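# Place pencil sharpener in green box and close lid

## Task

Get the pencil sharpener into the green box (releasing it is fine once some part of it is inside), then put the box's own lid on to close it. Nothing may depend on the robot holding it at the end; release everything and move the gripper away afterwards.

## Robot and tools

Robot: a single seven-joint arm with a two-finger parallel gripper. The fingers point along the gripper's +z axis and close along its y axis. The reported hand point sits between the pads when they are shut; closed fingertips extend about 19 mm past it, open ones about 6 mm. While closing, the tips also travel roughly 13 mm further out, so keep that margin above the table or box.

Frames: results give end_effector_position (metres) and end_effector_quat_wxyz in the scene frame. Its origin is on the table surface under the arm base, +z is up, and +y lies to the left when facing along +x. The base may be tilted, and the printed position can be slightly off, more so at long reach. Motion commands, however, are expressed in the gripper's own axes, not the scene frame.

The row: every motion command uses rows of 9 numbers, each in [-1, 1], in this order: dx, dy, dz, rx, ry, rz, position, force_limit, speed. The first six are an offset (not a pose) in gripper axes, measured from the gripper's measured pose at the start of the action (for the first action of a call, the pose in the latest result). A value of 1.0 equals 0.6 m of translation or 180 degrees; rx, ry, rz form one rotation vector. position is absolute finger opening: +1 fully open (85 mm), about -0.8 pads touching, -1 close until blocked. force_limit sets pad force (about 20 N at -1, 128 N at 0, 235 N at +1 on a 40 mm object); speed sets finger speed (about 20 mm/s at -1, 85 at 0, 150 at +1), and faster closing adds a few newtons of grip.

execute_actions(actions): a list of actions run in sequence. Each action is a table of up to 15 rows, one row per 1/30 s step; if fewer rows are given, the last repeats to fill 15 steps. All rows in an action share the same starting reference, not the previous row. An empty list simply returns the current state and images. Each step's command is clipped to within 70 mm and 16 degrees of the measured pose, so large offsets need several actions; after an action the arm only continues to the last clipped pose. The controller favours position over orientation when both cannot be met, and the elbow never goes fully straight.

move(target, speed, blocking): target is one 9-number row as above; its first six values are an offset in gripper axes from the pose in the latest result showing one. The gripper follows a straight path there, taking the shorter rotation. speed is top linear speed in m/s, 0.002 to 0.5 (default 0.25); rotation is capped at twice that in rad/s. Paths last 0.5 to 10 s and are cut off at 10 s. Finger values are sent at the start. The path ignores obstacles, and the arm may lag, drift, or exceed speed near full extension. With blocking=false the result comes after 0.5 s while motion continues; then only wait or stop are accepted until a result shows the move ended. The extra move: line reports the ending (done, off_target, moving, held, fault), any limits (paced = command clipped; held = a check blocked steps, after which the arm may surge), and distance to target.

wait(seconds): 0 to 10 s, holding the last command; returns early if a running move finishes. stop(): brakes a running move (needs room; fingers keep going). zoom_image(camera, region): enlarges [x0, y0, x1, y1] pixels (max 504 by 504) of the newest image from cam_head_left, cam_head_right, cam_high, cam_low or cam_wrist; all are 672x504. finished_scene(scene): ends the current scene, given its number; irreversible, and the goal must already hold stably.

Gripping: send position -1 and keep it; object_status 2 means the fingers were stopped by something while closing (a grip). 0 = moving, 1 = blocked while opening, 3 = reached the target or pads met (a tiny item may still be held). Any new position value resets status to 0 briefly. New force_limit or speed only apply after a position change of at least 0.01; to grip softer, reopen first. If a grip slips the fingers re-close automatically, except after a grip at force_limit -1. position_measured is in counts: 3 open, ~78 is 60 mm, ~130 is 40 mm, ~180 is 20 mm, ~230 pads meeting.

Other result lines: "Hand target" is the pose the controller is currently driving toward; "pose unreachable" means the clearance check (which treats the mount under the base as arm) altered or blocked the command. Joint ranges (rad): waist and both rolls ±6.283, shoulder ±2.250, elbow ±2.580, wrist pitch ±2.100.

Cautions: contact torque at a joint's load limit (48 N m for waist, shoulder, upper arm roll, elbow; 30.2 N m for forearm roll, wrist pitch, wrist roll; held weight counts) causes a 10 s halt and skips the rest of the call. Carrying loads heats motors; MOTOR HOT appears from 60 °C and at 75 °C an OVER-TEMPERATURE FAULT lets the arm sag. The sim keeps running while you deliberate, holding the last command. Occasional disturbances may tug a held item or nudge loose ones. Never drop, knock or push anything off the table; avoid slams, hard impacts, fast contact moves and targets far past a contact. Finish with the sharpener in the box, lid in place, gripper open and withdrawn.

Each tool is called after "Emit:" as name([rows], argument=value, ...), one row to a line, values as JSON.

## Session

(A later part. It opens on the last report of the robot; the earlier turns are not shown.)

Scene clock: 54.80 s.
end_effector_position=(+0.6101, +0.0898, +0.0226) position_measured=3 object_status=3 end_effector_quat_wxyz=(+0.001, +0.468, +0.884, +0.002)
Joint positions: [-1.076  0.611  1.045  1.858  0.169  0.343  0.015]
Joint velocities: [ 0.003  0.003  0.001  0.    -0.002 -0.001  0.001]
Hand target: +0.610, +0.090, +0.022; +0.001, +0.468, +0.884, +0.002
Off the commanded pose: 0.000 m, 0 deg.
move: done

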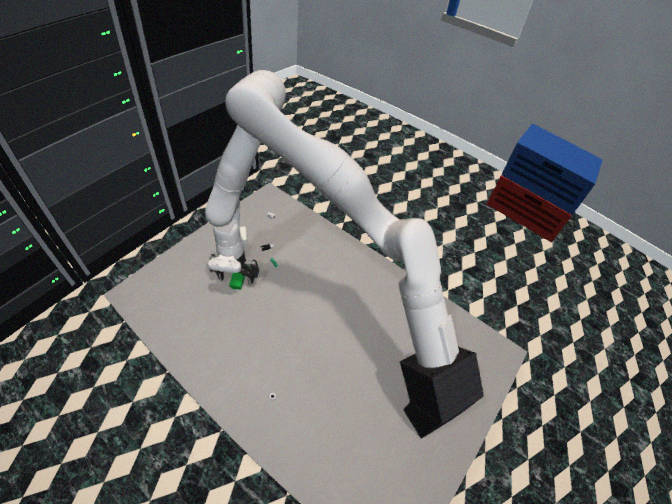

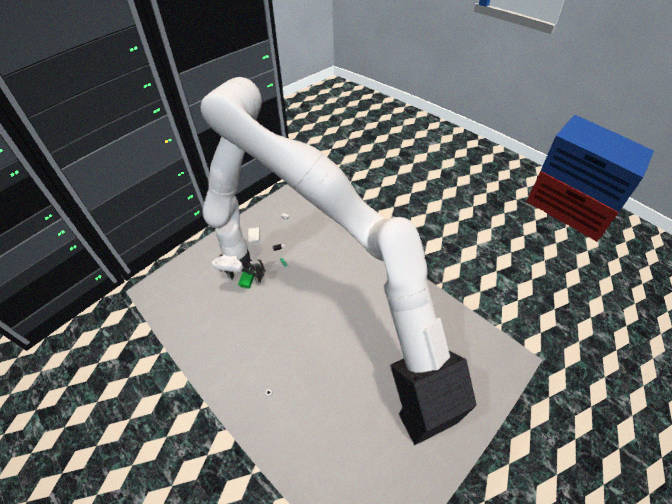

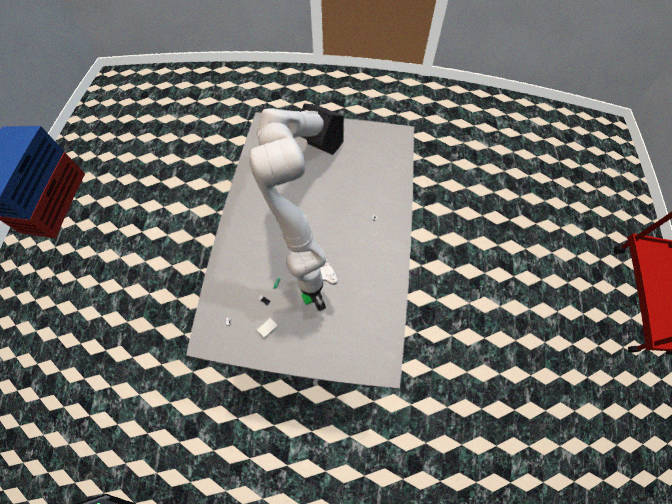

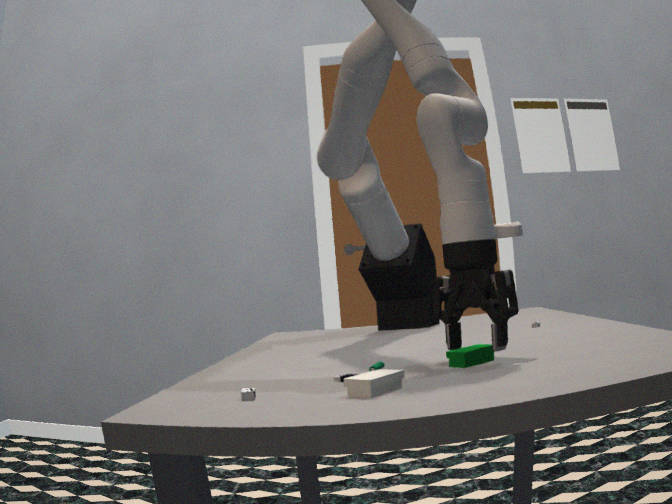

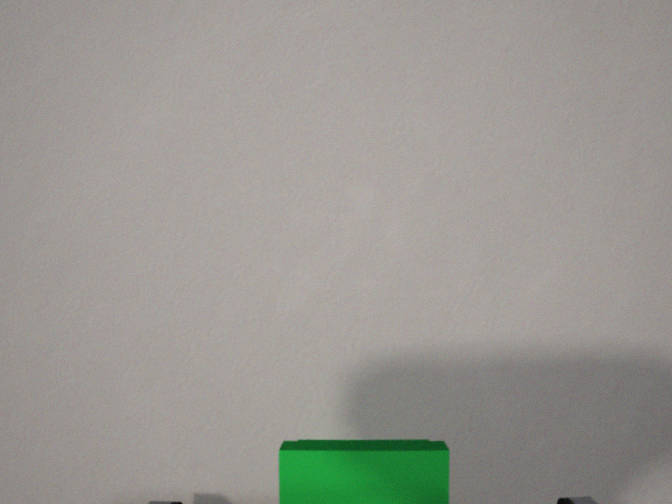

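Emit:
move(target=[-0.015,0,0.017,0,0,0,1,-0.5,0], speed=0.03)

Emit:
move(target=[0,0,0,0,0,0,-1,-0.6,-0.5])

Emit:
move(target=[0,0,-0.08,0,0,0,-1,-0.6,-0.5], speed=0.03)

Scene clock: 63.80 s.
end_effector_position=(+0.6152, +0.0828, +0.0126) position_measured=3 object_status=3 end_effector_quat_wxyz=(+0.001, +0.467, +0.884, +0.002)
Joint positions: [-1.027  0.612  1.018  1.845  0.168  0.329  0.036]
Joint velocities: [ 0.008  0.001 -0.001 -0.003 -0.001  0.001  0.002]
Hand target: +0.615, +0.082, +0.012; +0.001, +0.468, +0.884, +0.002
Off the commanded pose: 0.000 m, 0 deg.
move: done

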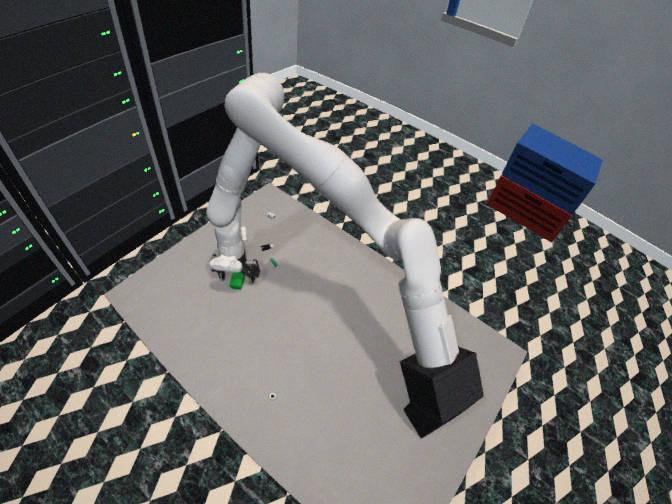

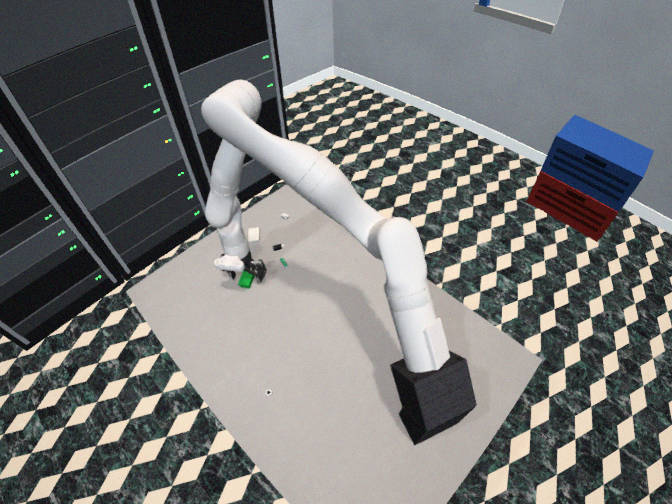

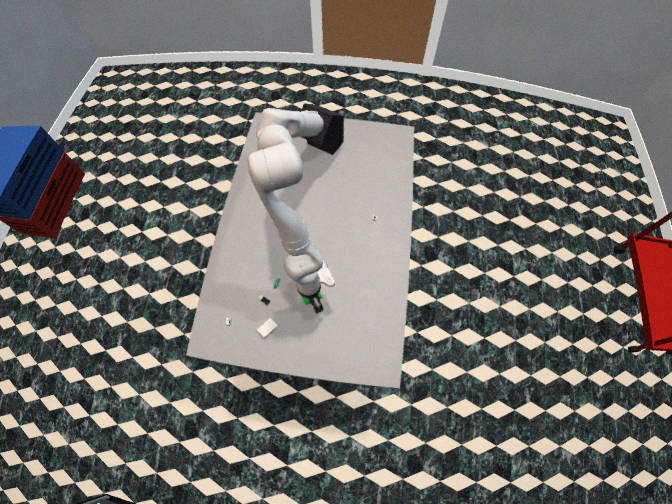

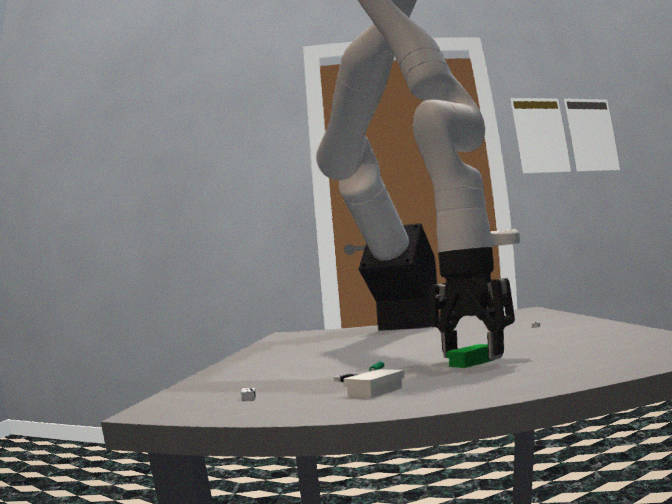

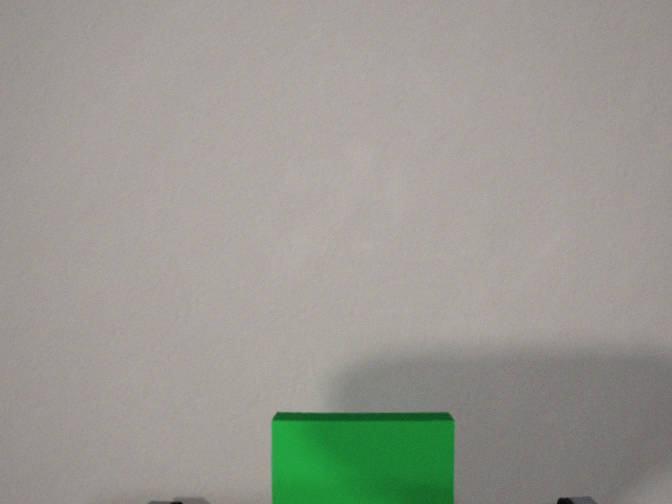

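Scene clock: 65.03 s.
end_effector_position=(+0.6155, +0.0850, +0.0169) position_measured=139 object_status=0 end_effector_quat_wxyz=(-0.001, +0.468, +0.884, +0.005)
Joint positions: [-1.036  0.601  1.02   1.846  0.168  0.336  0.036]
Joint velocities: [ 0.    -0.001 -0.001  0.     0.001  0.     0.   ]
Hand target: +0.615, +0.083, +0.013; +0.001, +0.467, +0.884, +0.002
Off the commanded pose: 0.005 m, 0 deg.
move: off_target

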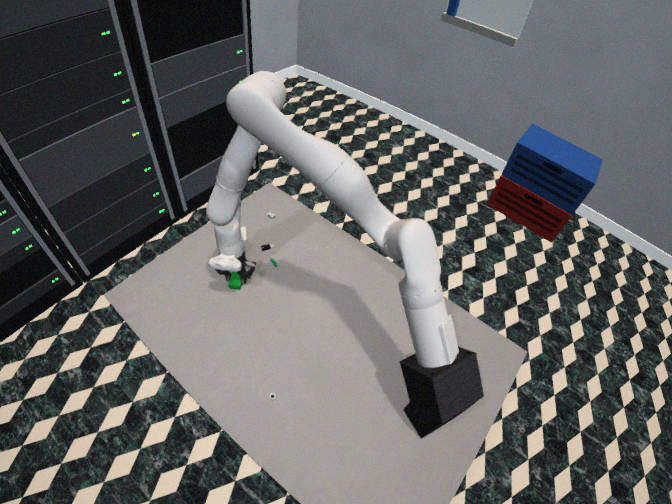

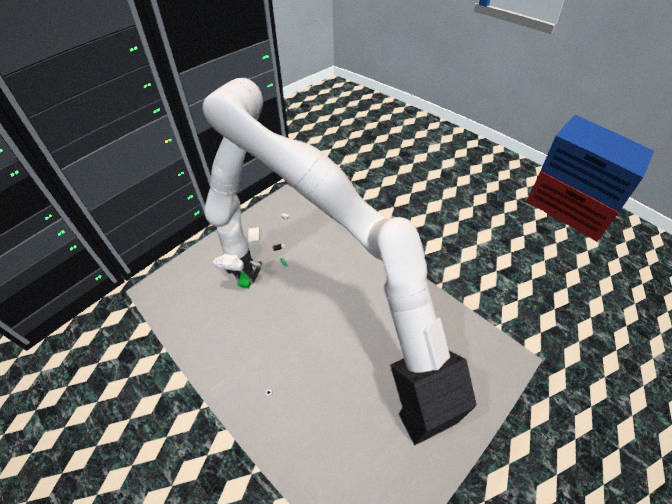

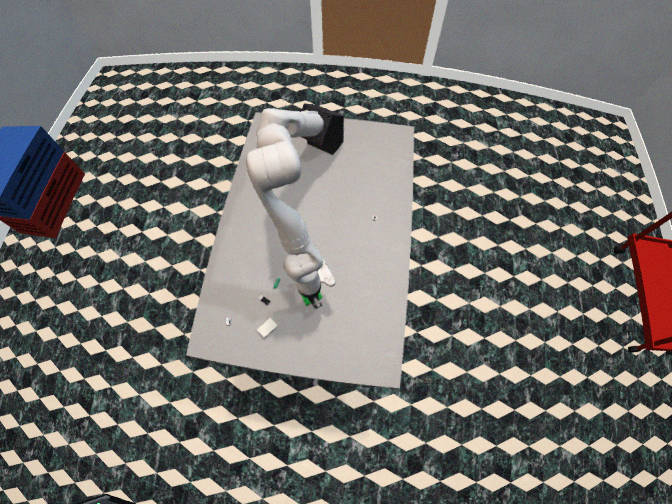

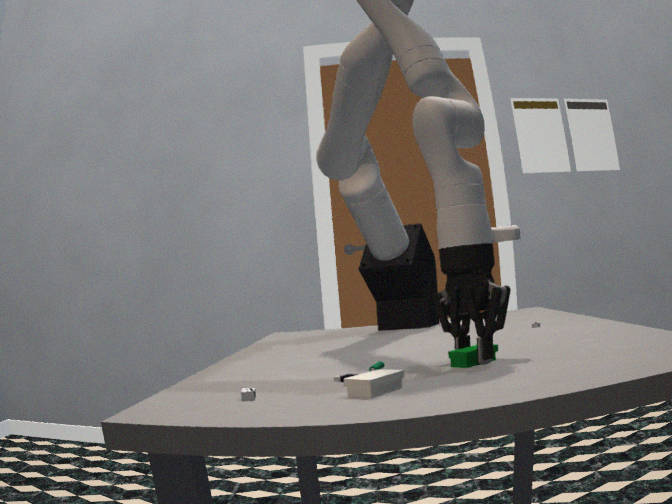

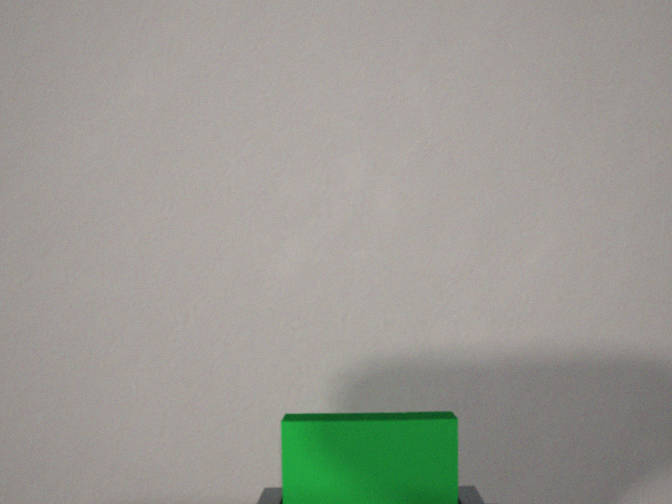

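Scene clock: 66.90 s.
end_effector_position=(+0.6154, +0.0842, +0.0647) position_measured=139 object_status=2 end_effector_quat_wxyz=(-0.001, +0.468, +0.884, +0.005)
Joint positions: [-1.204  0.532  1.135  1.863  0.208  0.435  0.004]
Joint velocities: [-0.008 -0.002 -0.     0.     0.001  0.001 -0.001]
Hand target: +0.615, +0.085, +0.065; -0.001, +0.468, +0.884, +0.005
Off the commanded pose: 0.000 m, 0 deg.
move: done

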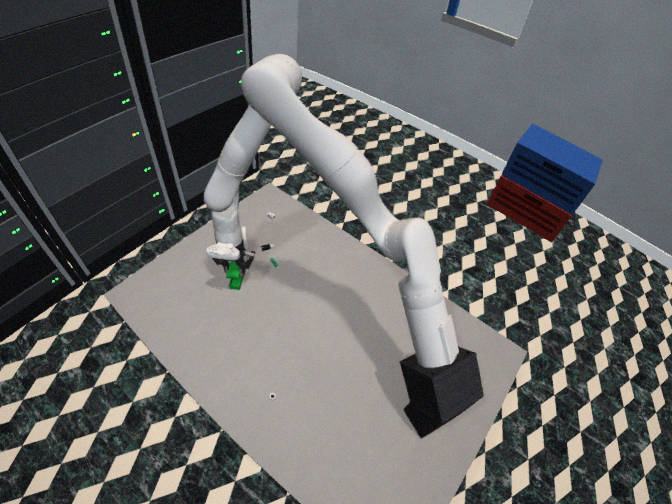

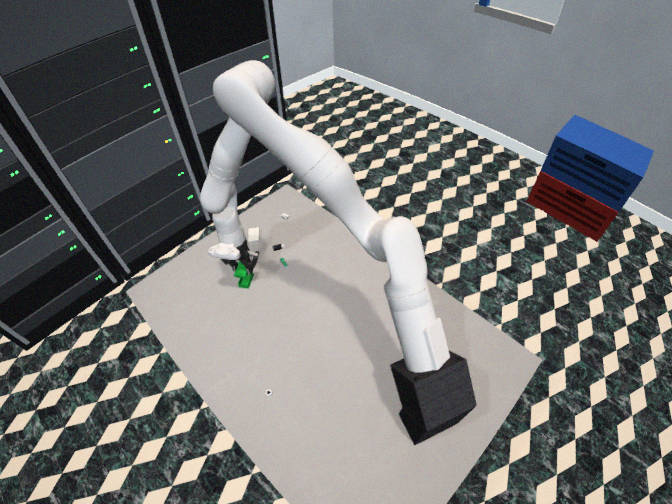

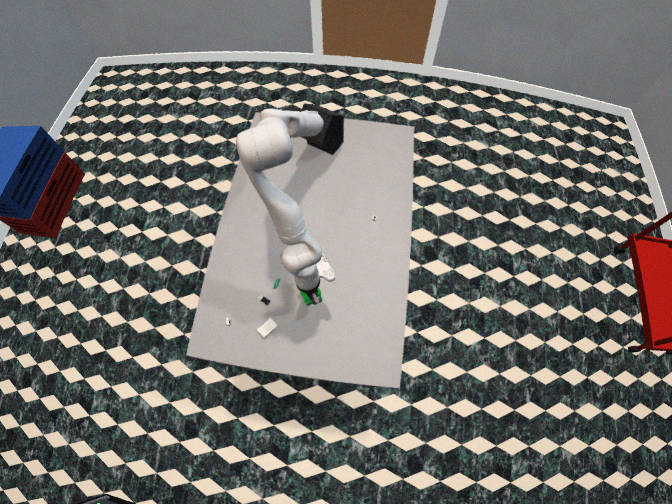

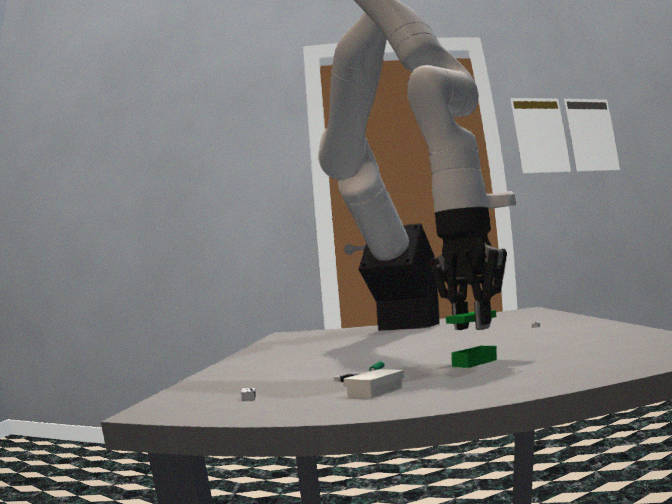

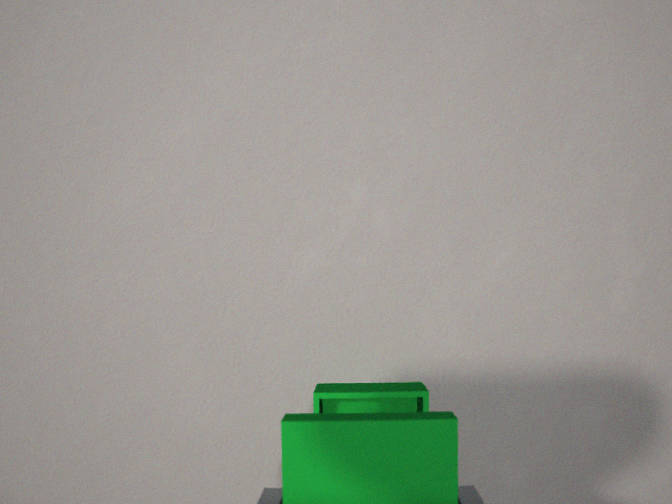

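Emit:
move(target=[0,0.17,0,0,0,0,-1,-0.6,-0.5], speed=0.15)

Emit:
move(target=[0,0,0.076,0,0,0,-1,-0.6,-0.5], speed=0.05)

Emit:
move(target=[0,0,0,0,0,0,1,-0.6,-0.5])

Emit:
move(target=[0,-0.5,-0.4,0,0,0,1,-0.6,0])

Emit:
zoom_image(camera="cam_high", region=[180, 180, 420, 360])

Scene clock: 72.47 s.
end_effector_position=(+0.6994, +0.1425, +0.0659) position_measured=139 object_status=2 end_effector_quat_wxyz=(-0.002, +0.468, +0.884, +0.006)
Joint positions: [-1.035  0.633  0.984  1.478  0.107  0.687  0.071]
Joint velocities: [ 0.01   0.005  0.    -0.004 -0.002  0.003  0.002]
Hand target: +0.699, +0.142, +0.065; -0.002, +0.468, +0.884, +0.005
Off the commanded pose: 0.001 m, 0 deg.
move: done

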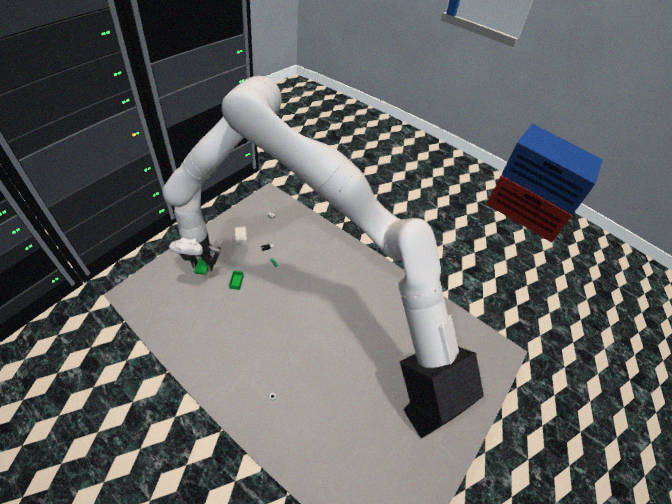

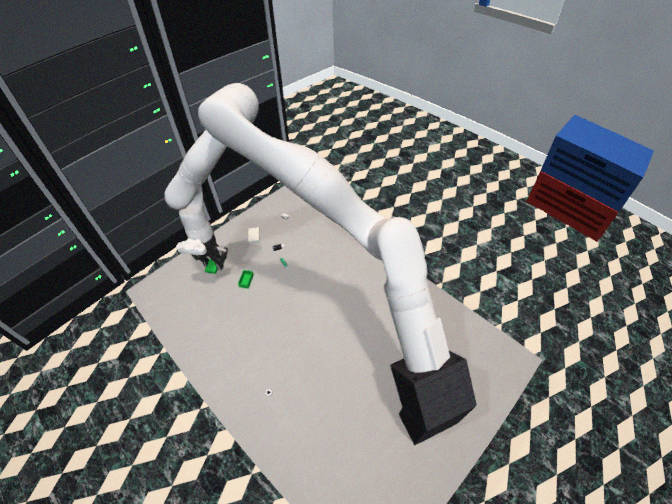

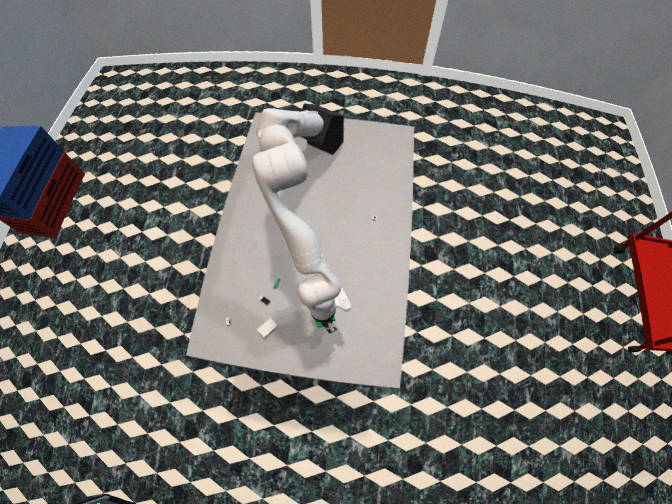

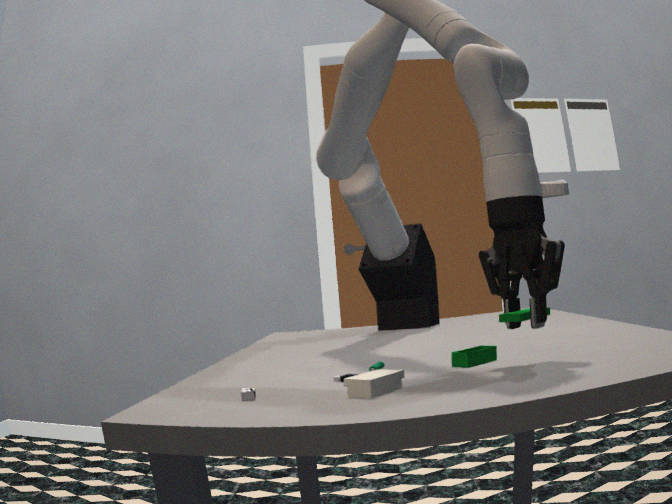

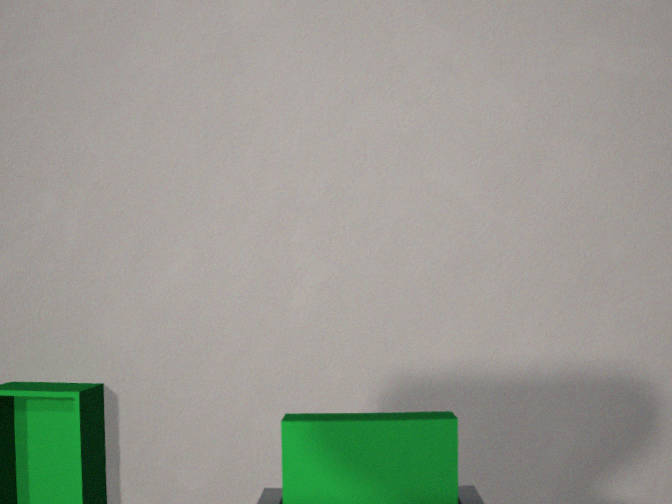

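Scene clock: 73.67 s.
end_effector_position=(+0.6996, +0.1433, +0.0205) position_measured=139 object_status=2 end_effector_quat_wxyz=(-0.002, +0.468, +0.884, +0.006)
Joint positions: [-0.93   0.695  0.925  1.463  0.07   0.611  0.098]
Joint velocities: [ 0.005  0.002  0.    -0.001 -0.001 -0.    -0.   ]
Hand target: +0.700, +0.143, +0.020; -0.002, +0.468, +0.884, +0.006
Off the commanded pose: 0.000 m, 0 deg.
move: done

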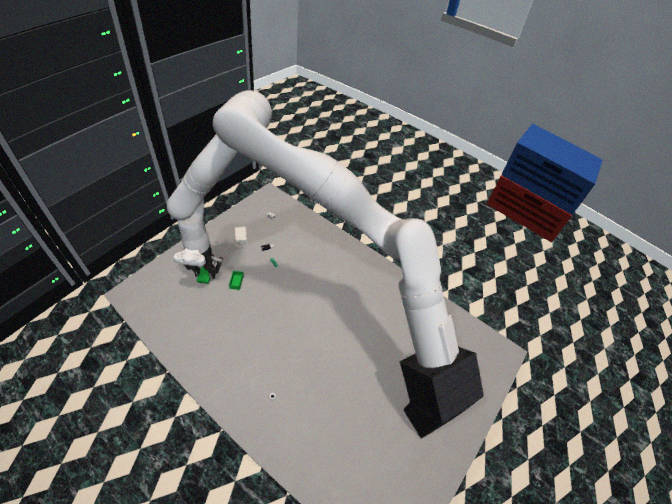

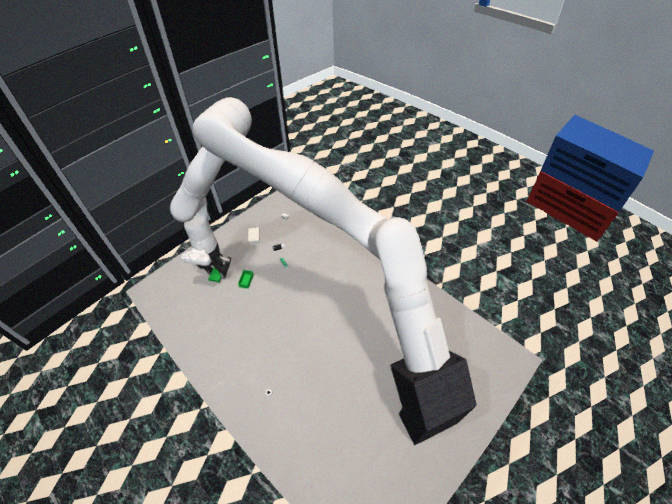

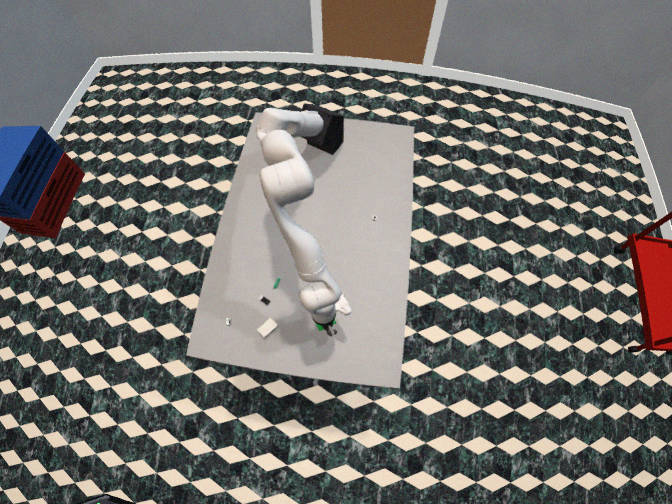

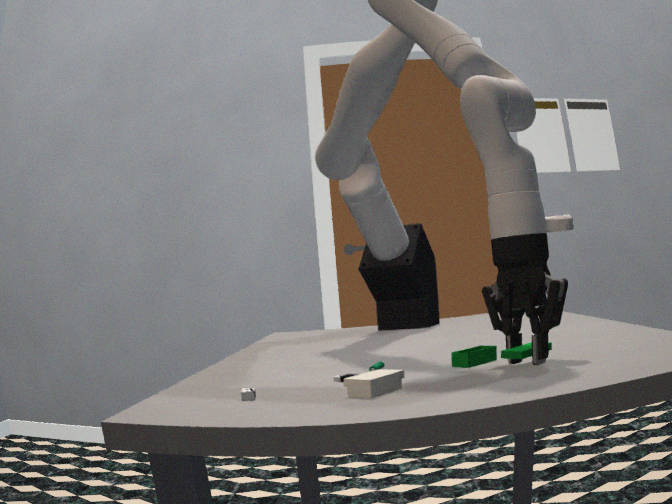

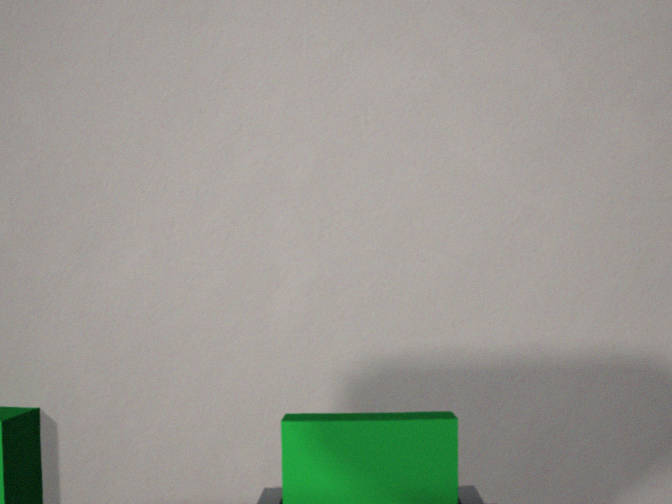

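Scene clock: 75.00 s.
end_effector_position=(+0.6996, +0.1433, +0.0205) position_measured=3 object_status=0 end_effector_quat_wxyz=(-0.002, +0.468, +0.884, +0.006)
Joint positions: [-0.93   0.695  0.925  1.463  0.07   0.611  0.098]
Joint velocities: [ 0.    -0.001  0.001 -0.    -0.001 -0.001 -0.001]
Hand target: +0.700, +0.143, +0.020; -0.002, +0.468, +0.884, +0.006
Off the commanded pose: 0.000 m, 0 deg.
move: done

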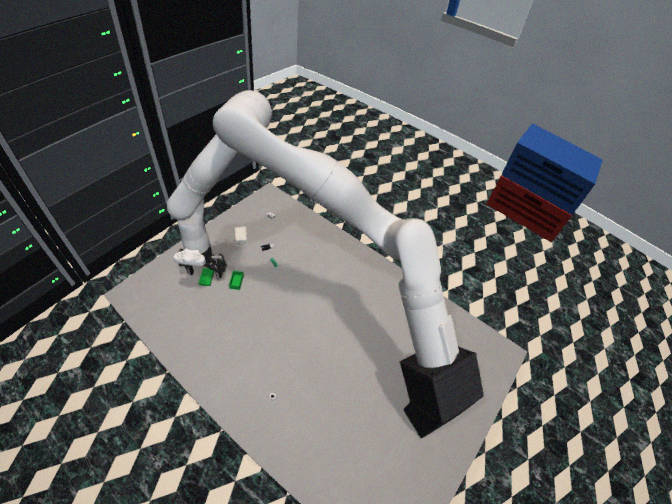

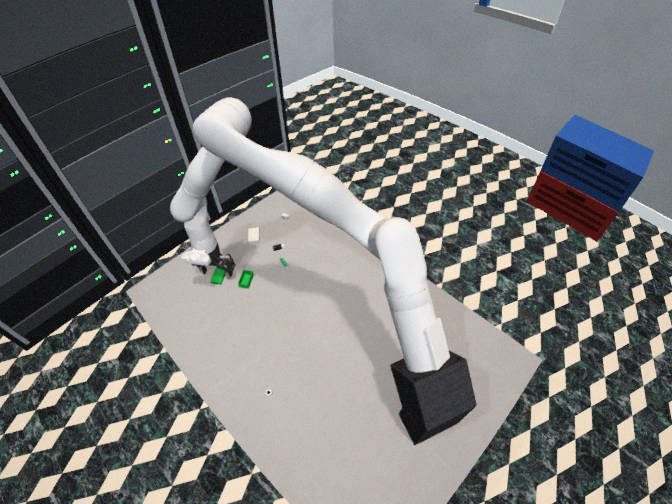

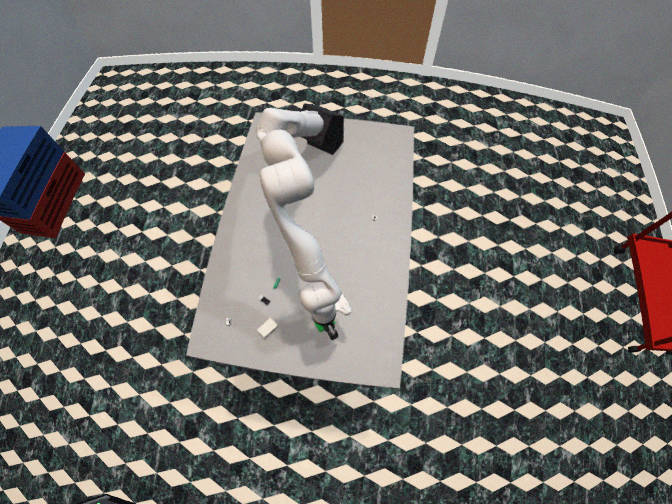

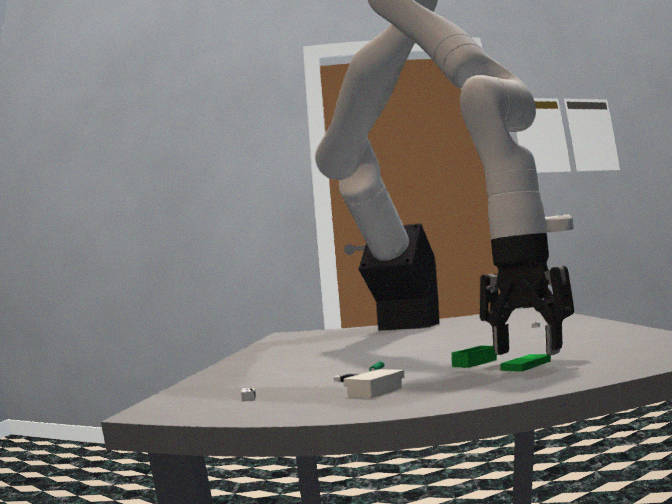

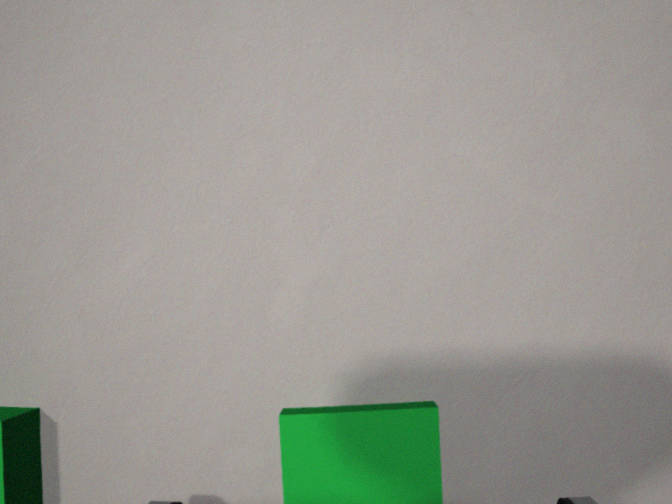

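Scene clock: 77.67 s.
end_effector_position=(+0.4512, -0.0292, +0.2579) position_measured=3 object_status=3 end_effector_quat_wxyz=(-0.003, +0.469, +0.883, +0.006)
Joint positions: [-2.83   0.555  2.516  2.308  0.402  0.775 -0.098]
Joint velocities: [-0.006  0.003 -0.001  0.    -0.004 -0.001  0.006]
Hand target: +0.451, -0.029, +0.258; -0.003, +0.469, +0.883, +0.007
Off the commanded pose: 0.001 m, 0 deg.
move: done; limits=paced

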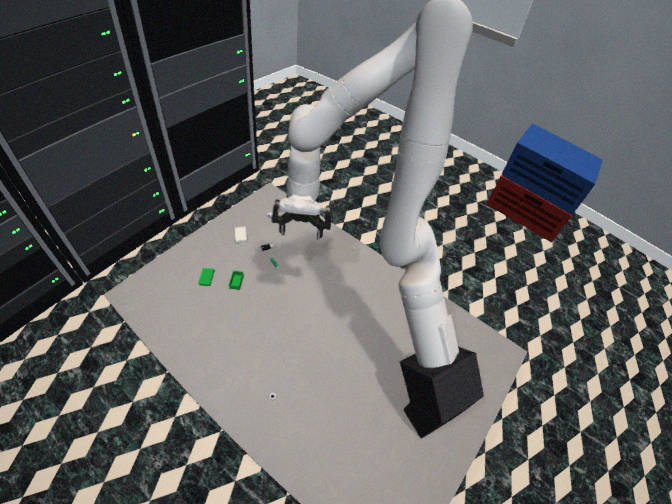

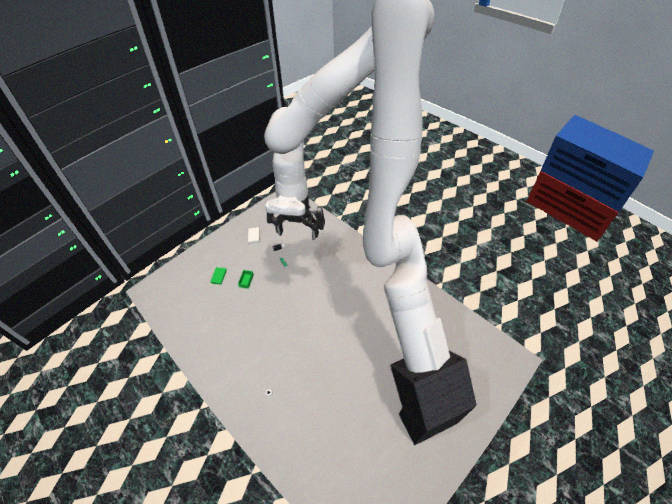

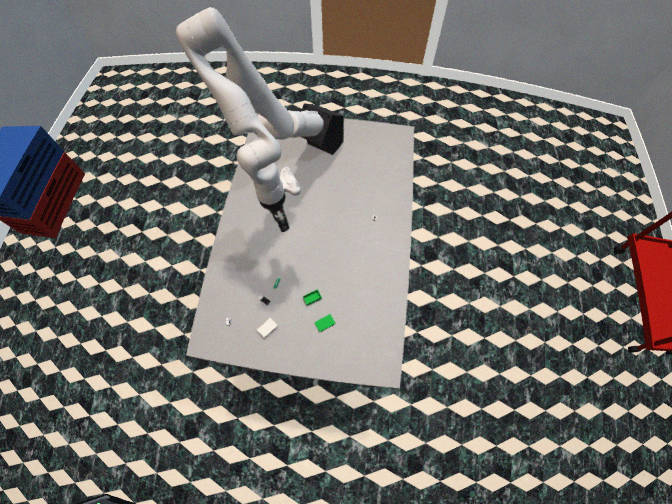

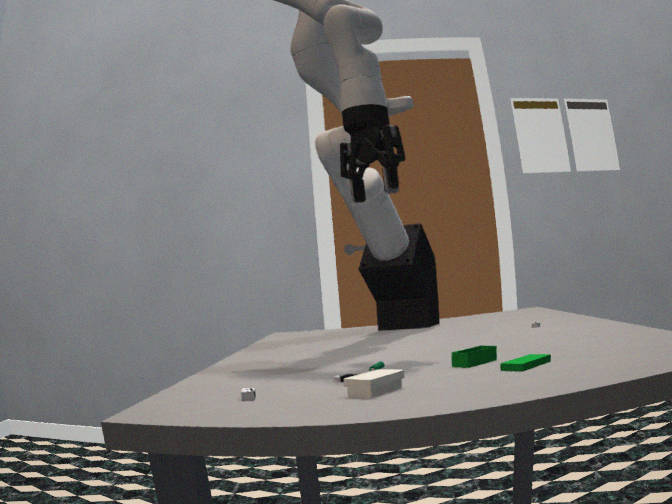

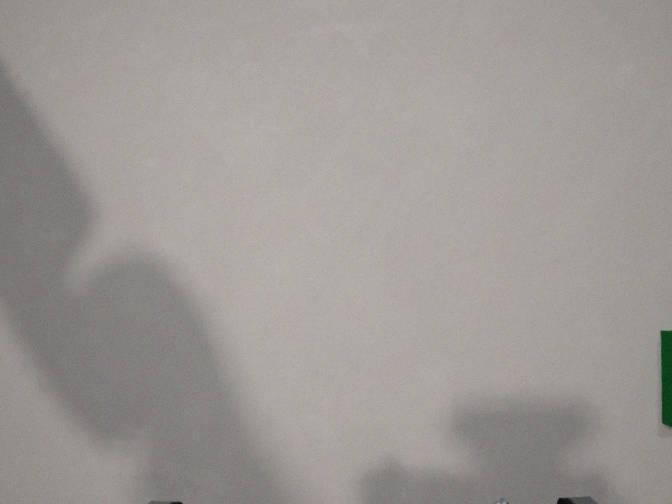

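Region (180, 180, 420, 360) of cam_high's 672x504 image, scaled by 2.100, with more detail than that image has; it fills the top 378 rows of this view, and the rest is white.

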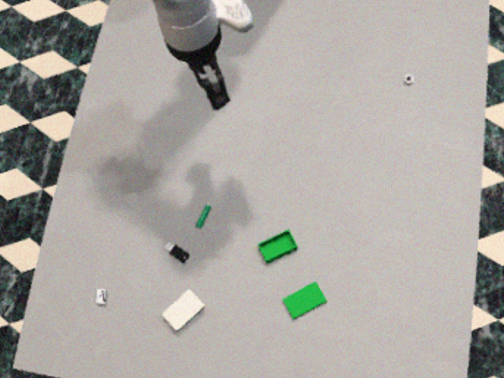

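Emit:
move(target=[-0.56,0.27,0.1,0,0,0,1,-0.6,0])

Scene clock: 88.10 s.
end_effector_position=(+0.7751, -0.2147, +0.1973) position_measured=3 object_status=3 end_effector_quat_wxyz=(-0.001, +0.468, +0.884, +0.007)
Joint positions: [-2.769 -0.078  2.987  1.202  0.273  1.087  0.644]
Joint velocities: [ 0.001 -0.014 -0.    -0.007 -0.001  0.005  0.003]
Hand target: +0.775, -0.215, +0.197; -0.002, +0.468, +0.884, +0.006
Off the commanded pose: 0.002 m, 0 deg.
move: done

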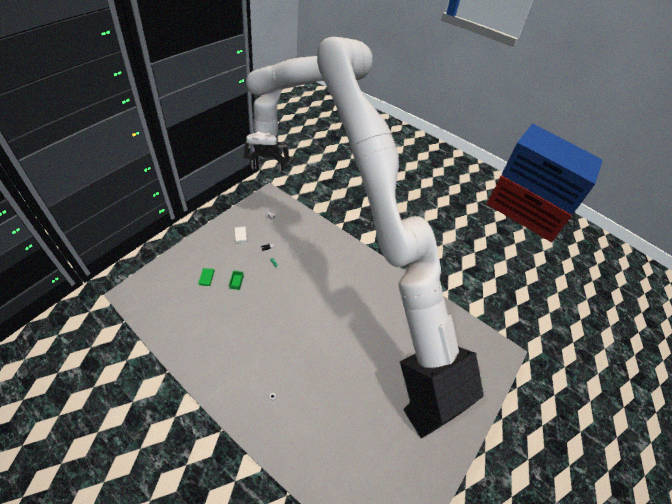

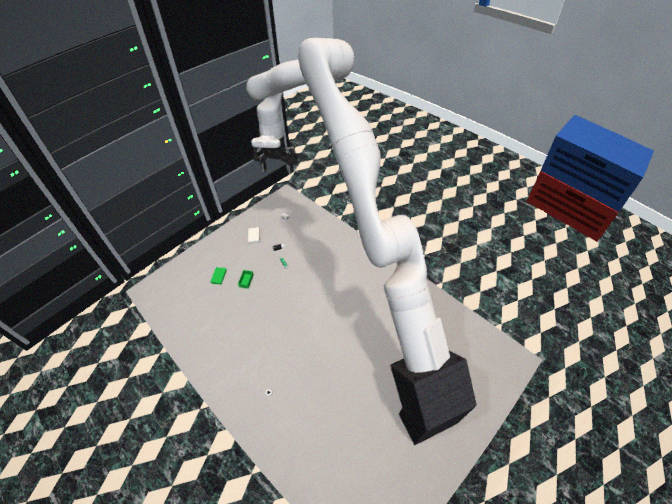

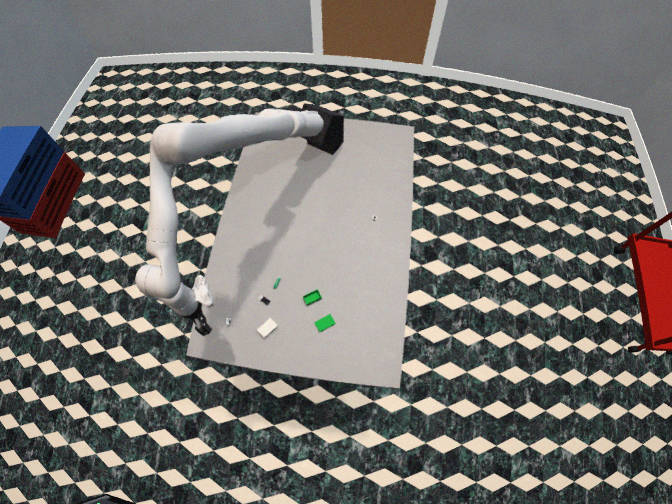

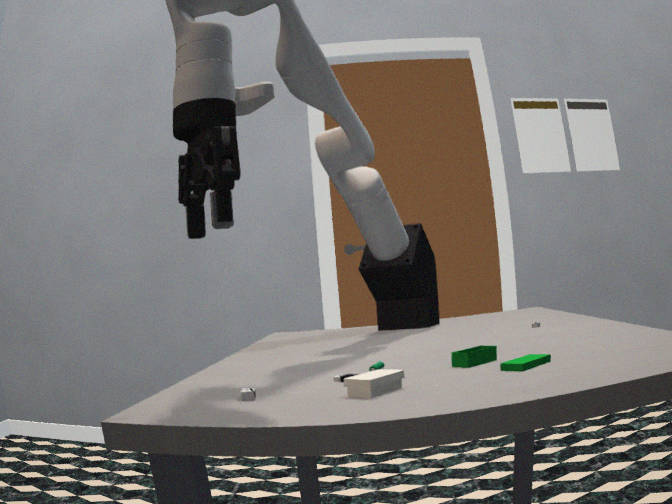

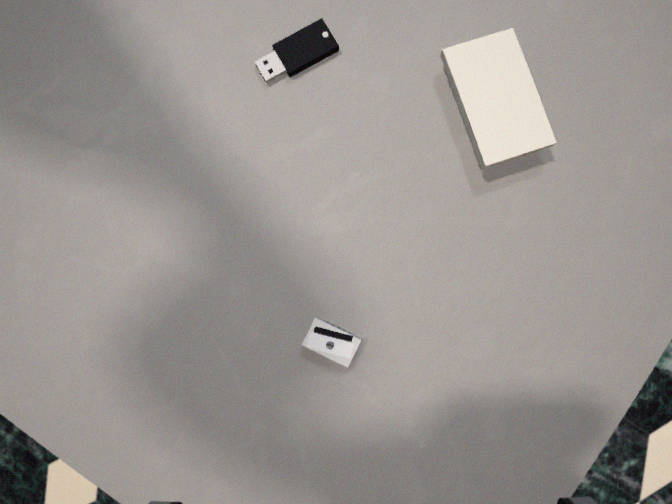

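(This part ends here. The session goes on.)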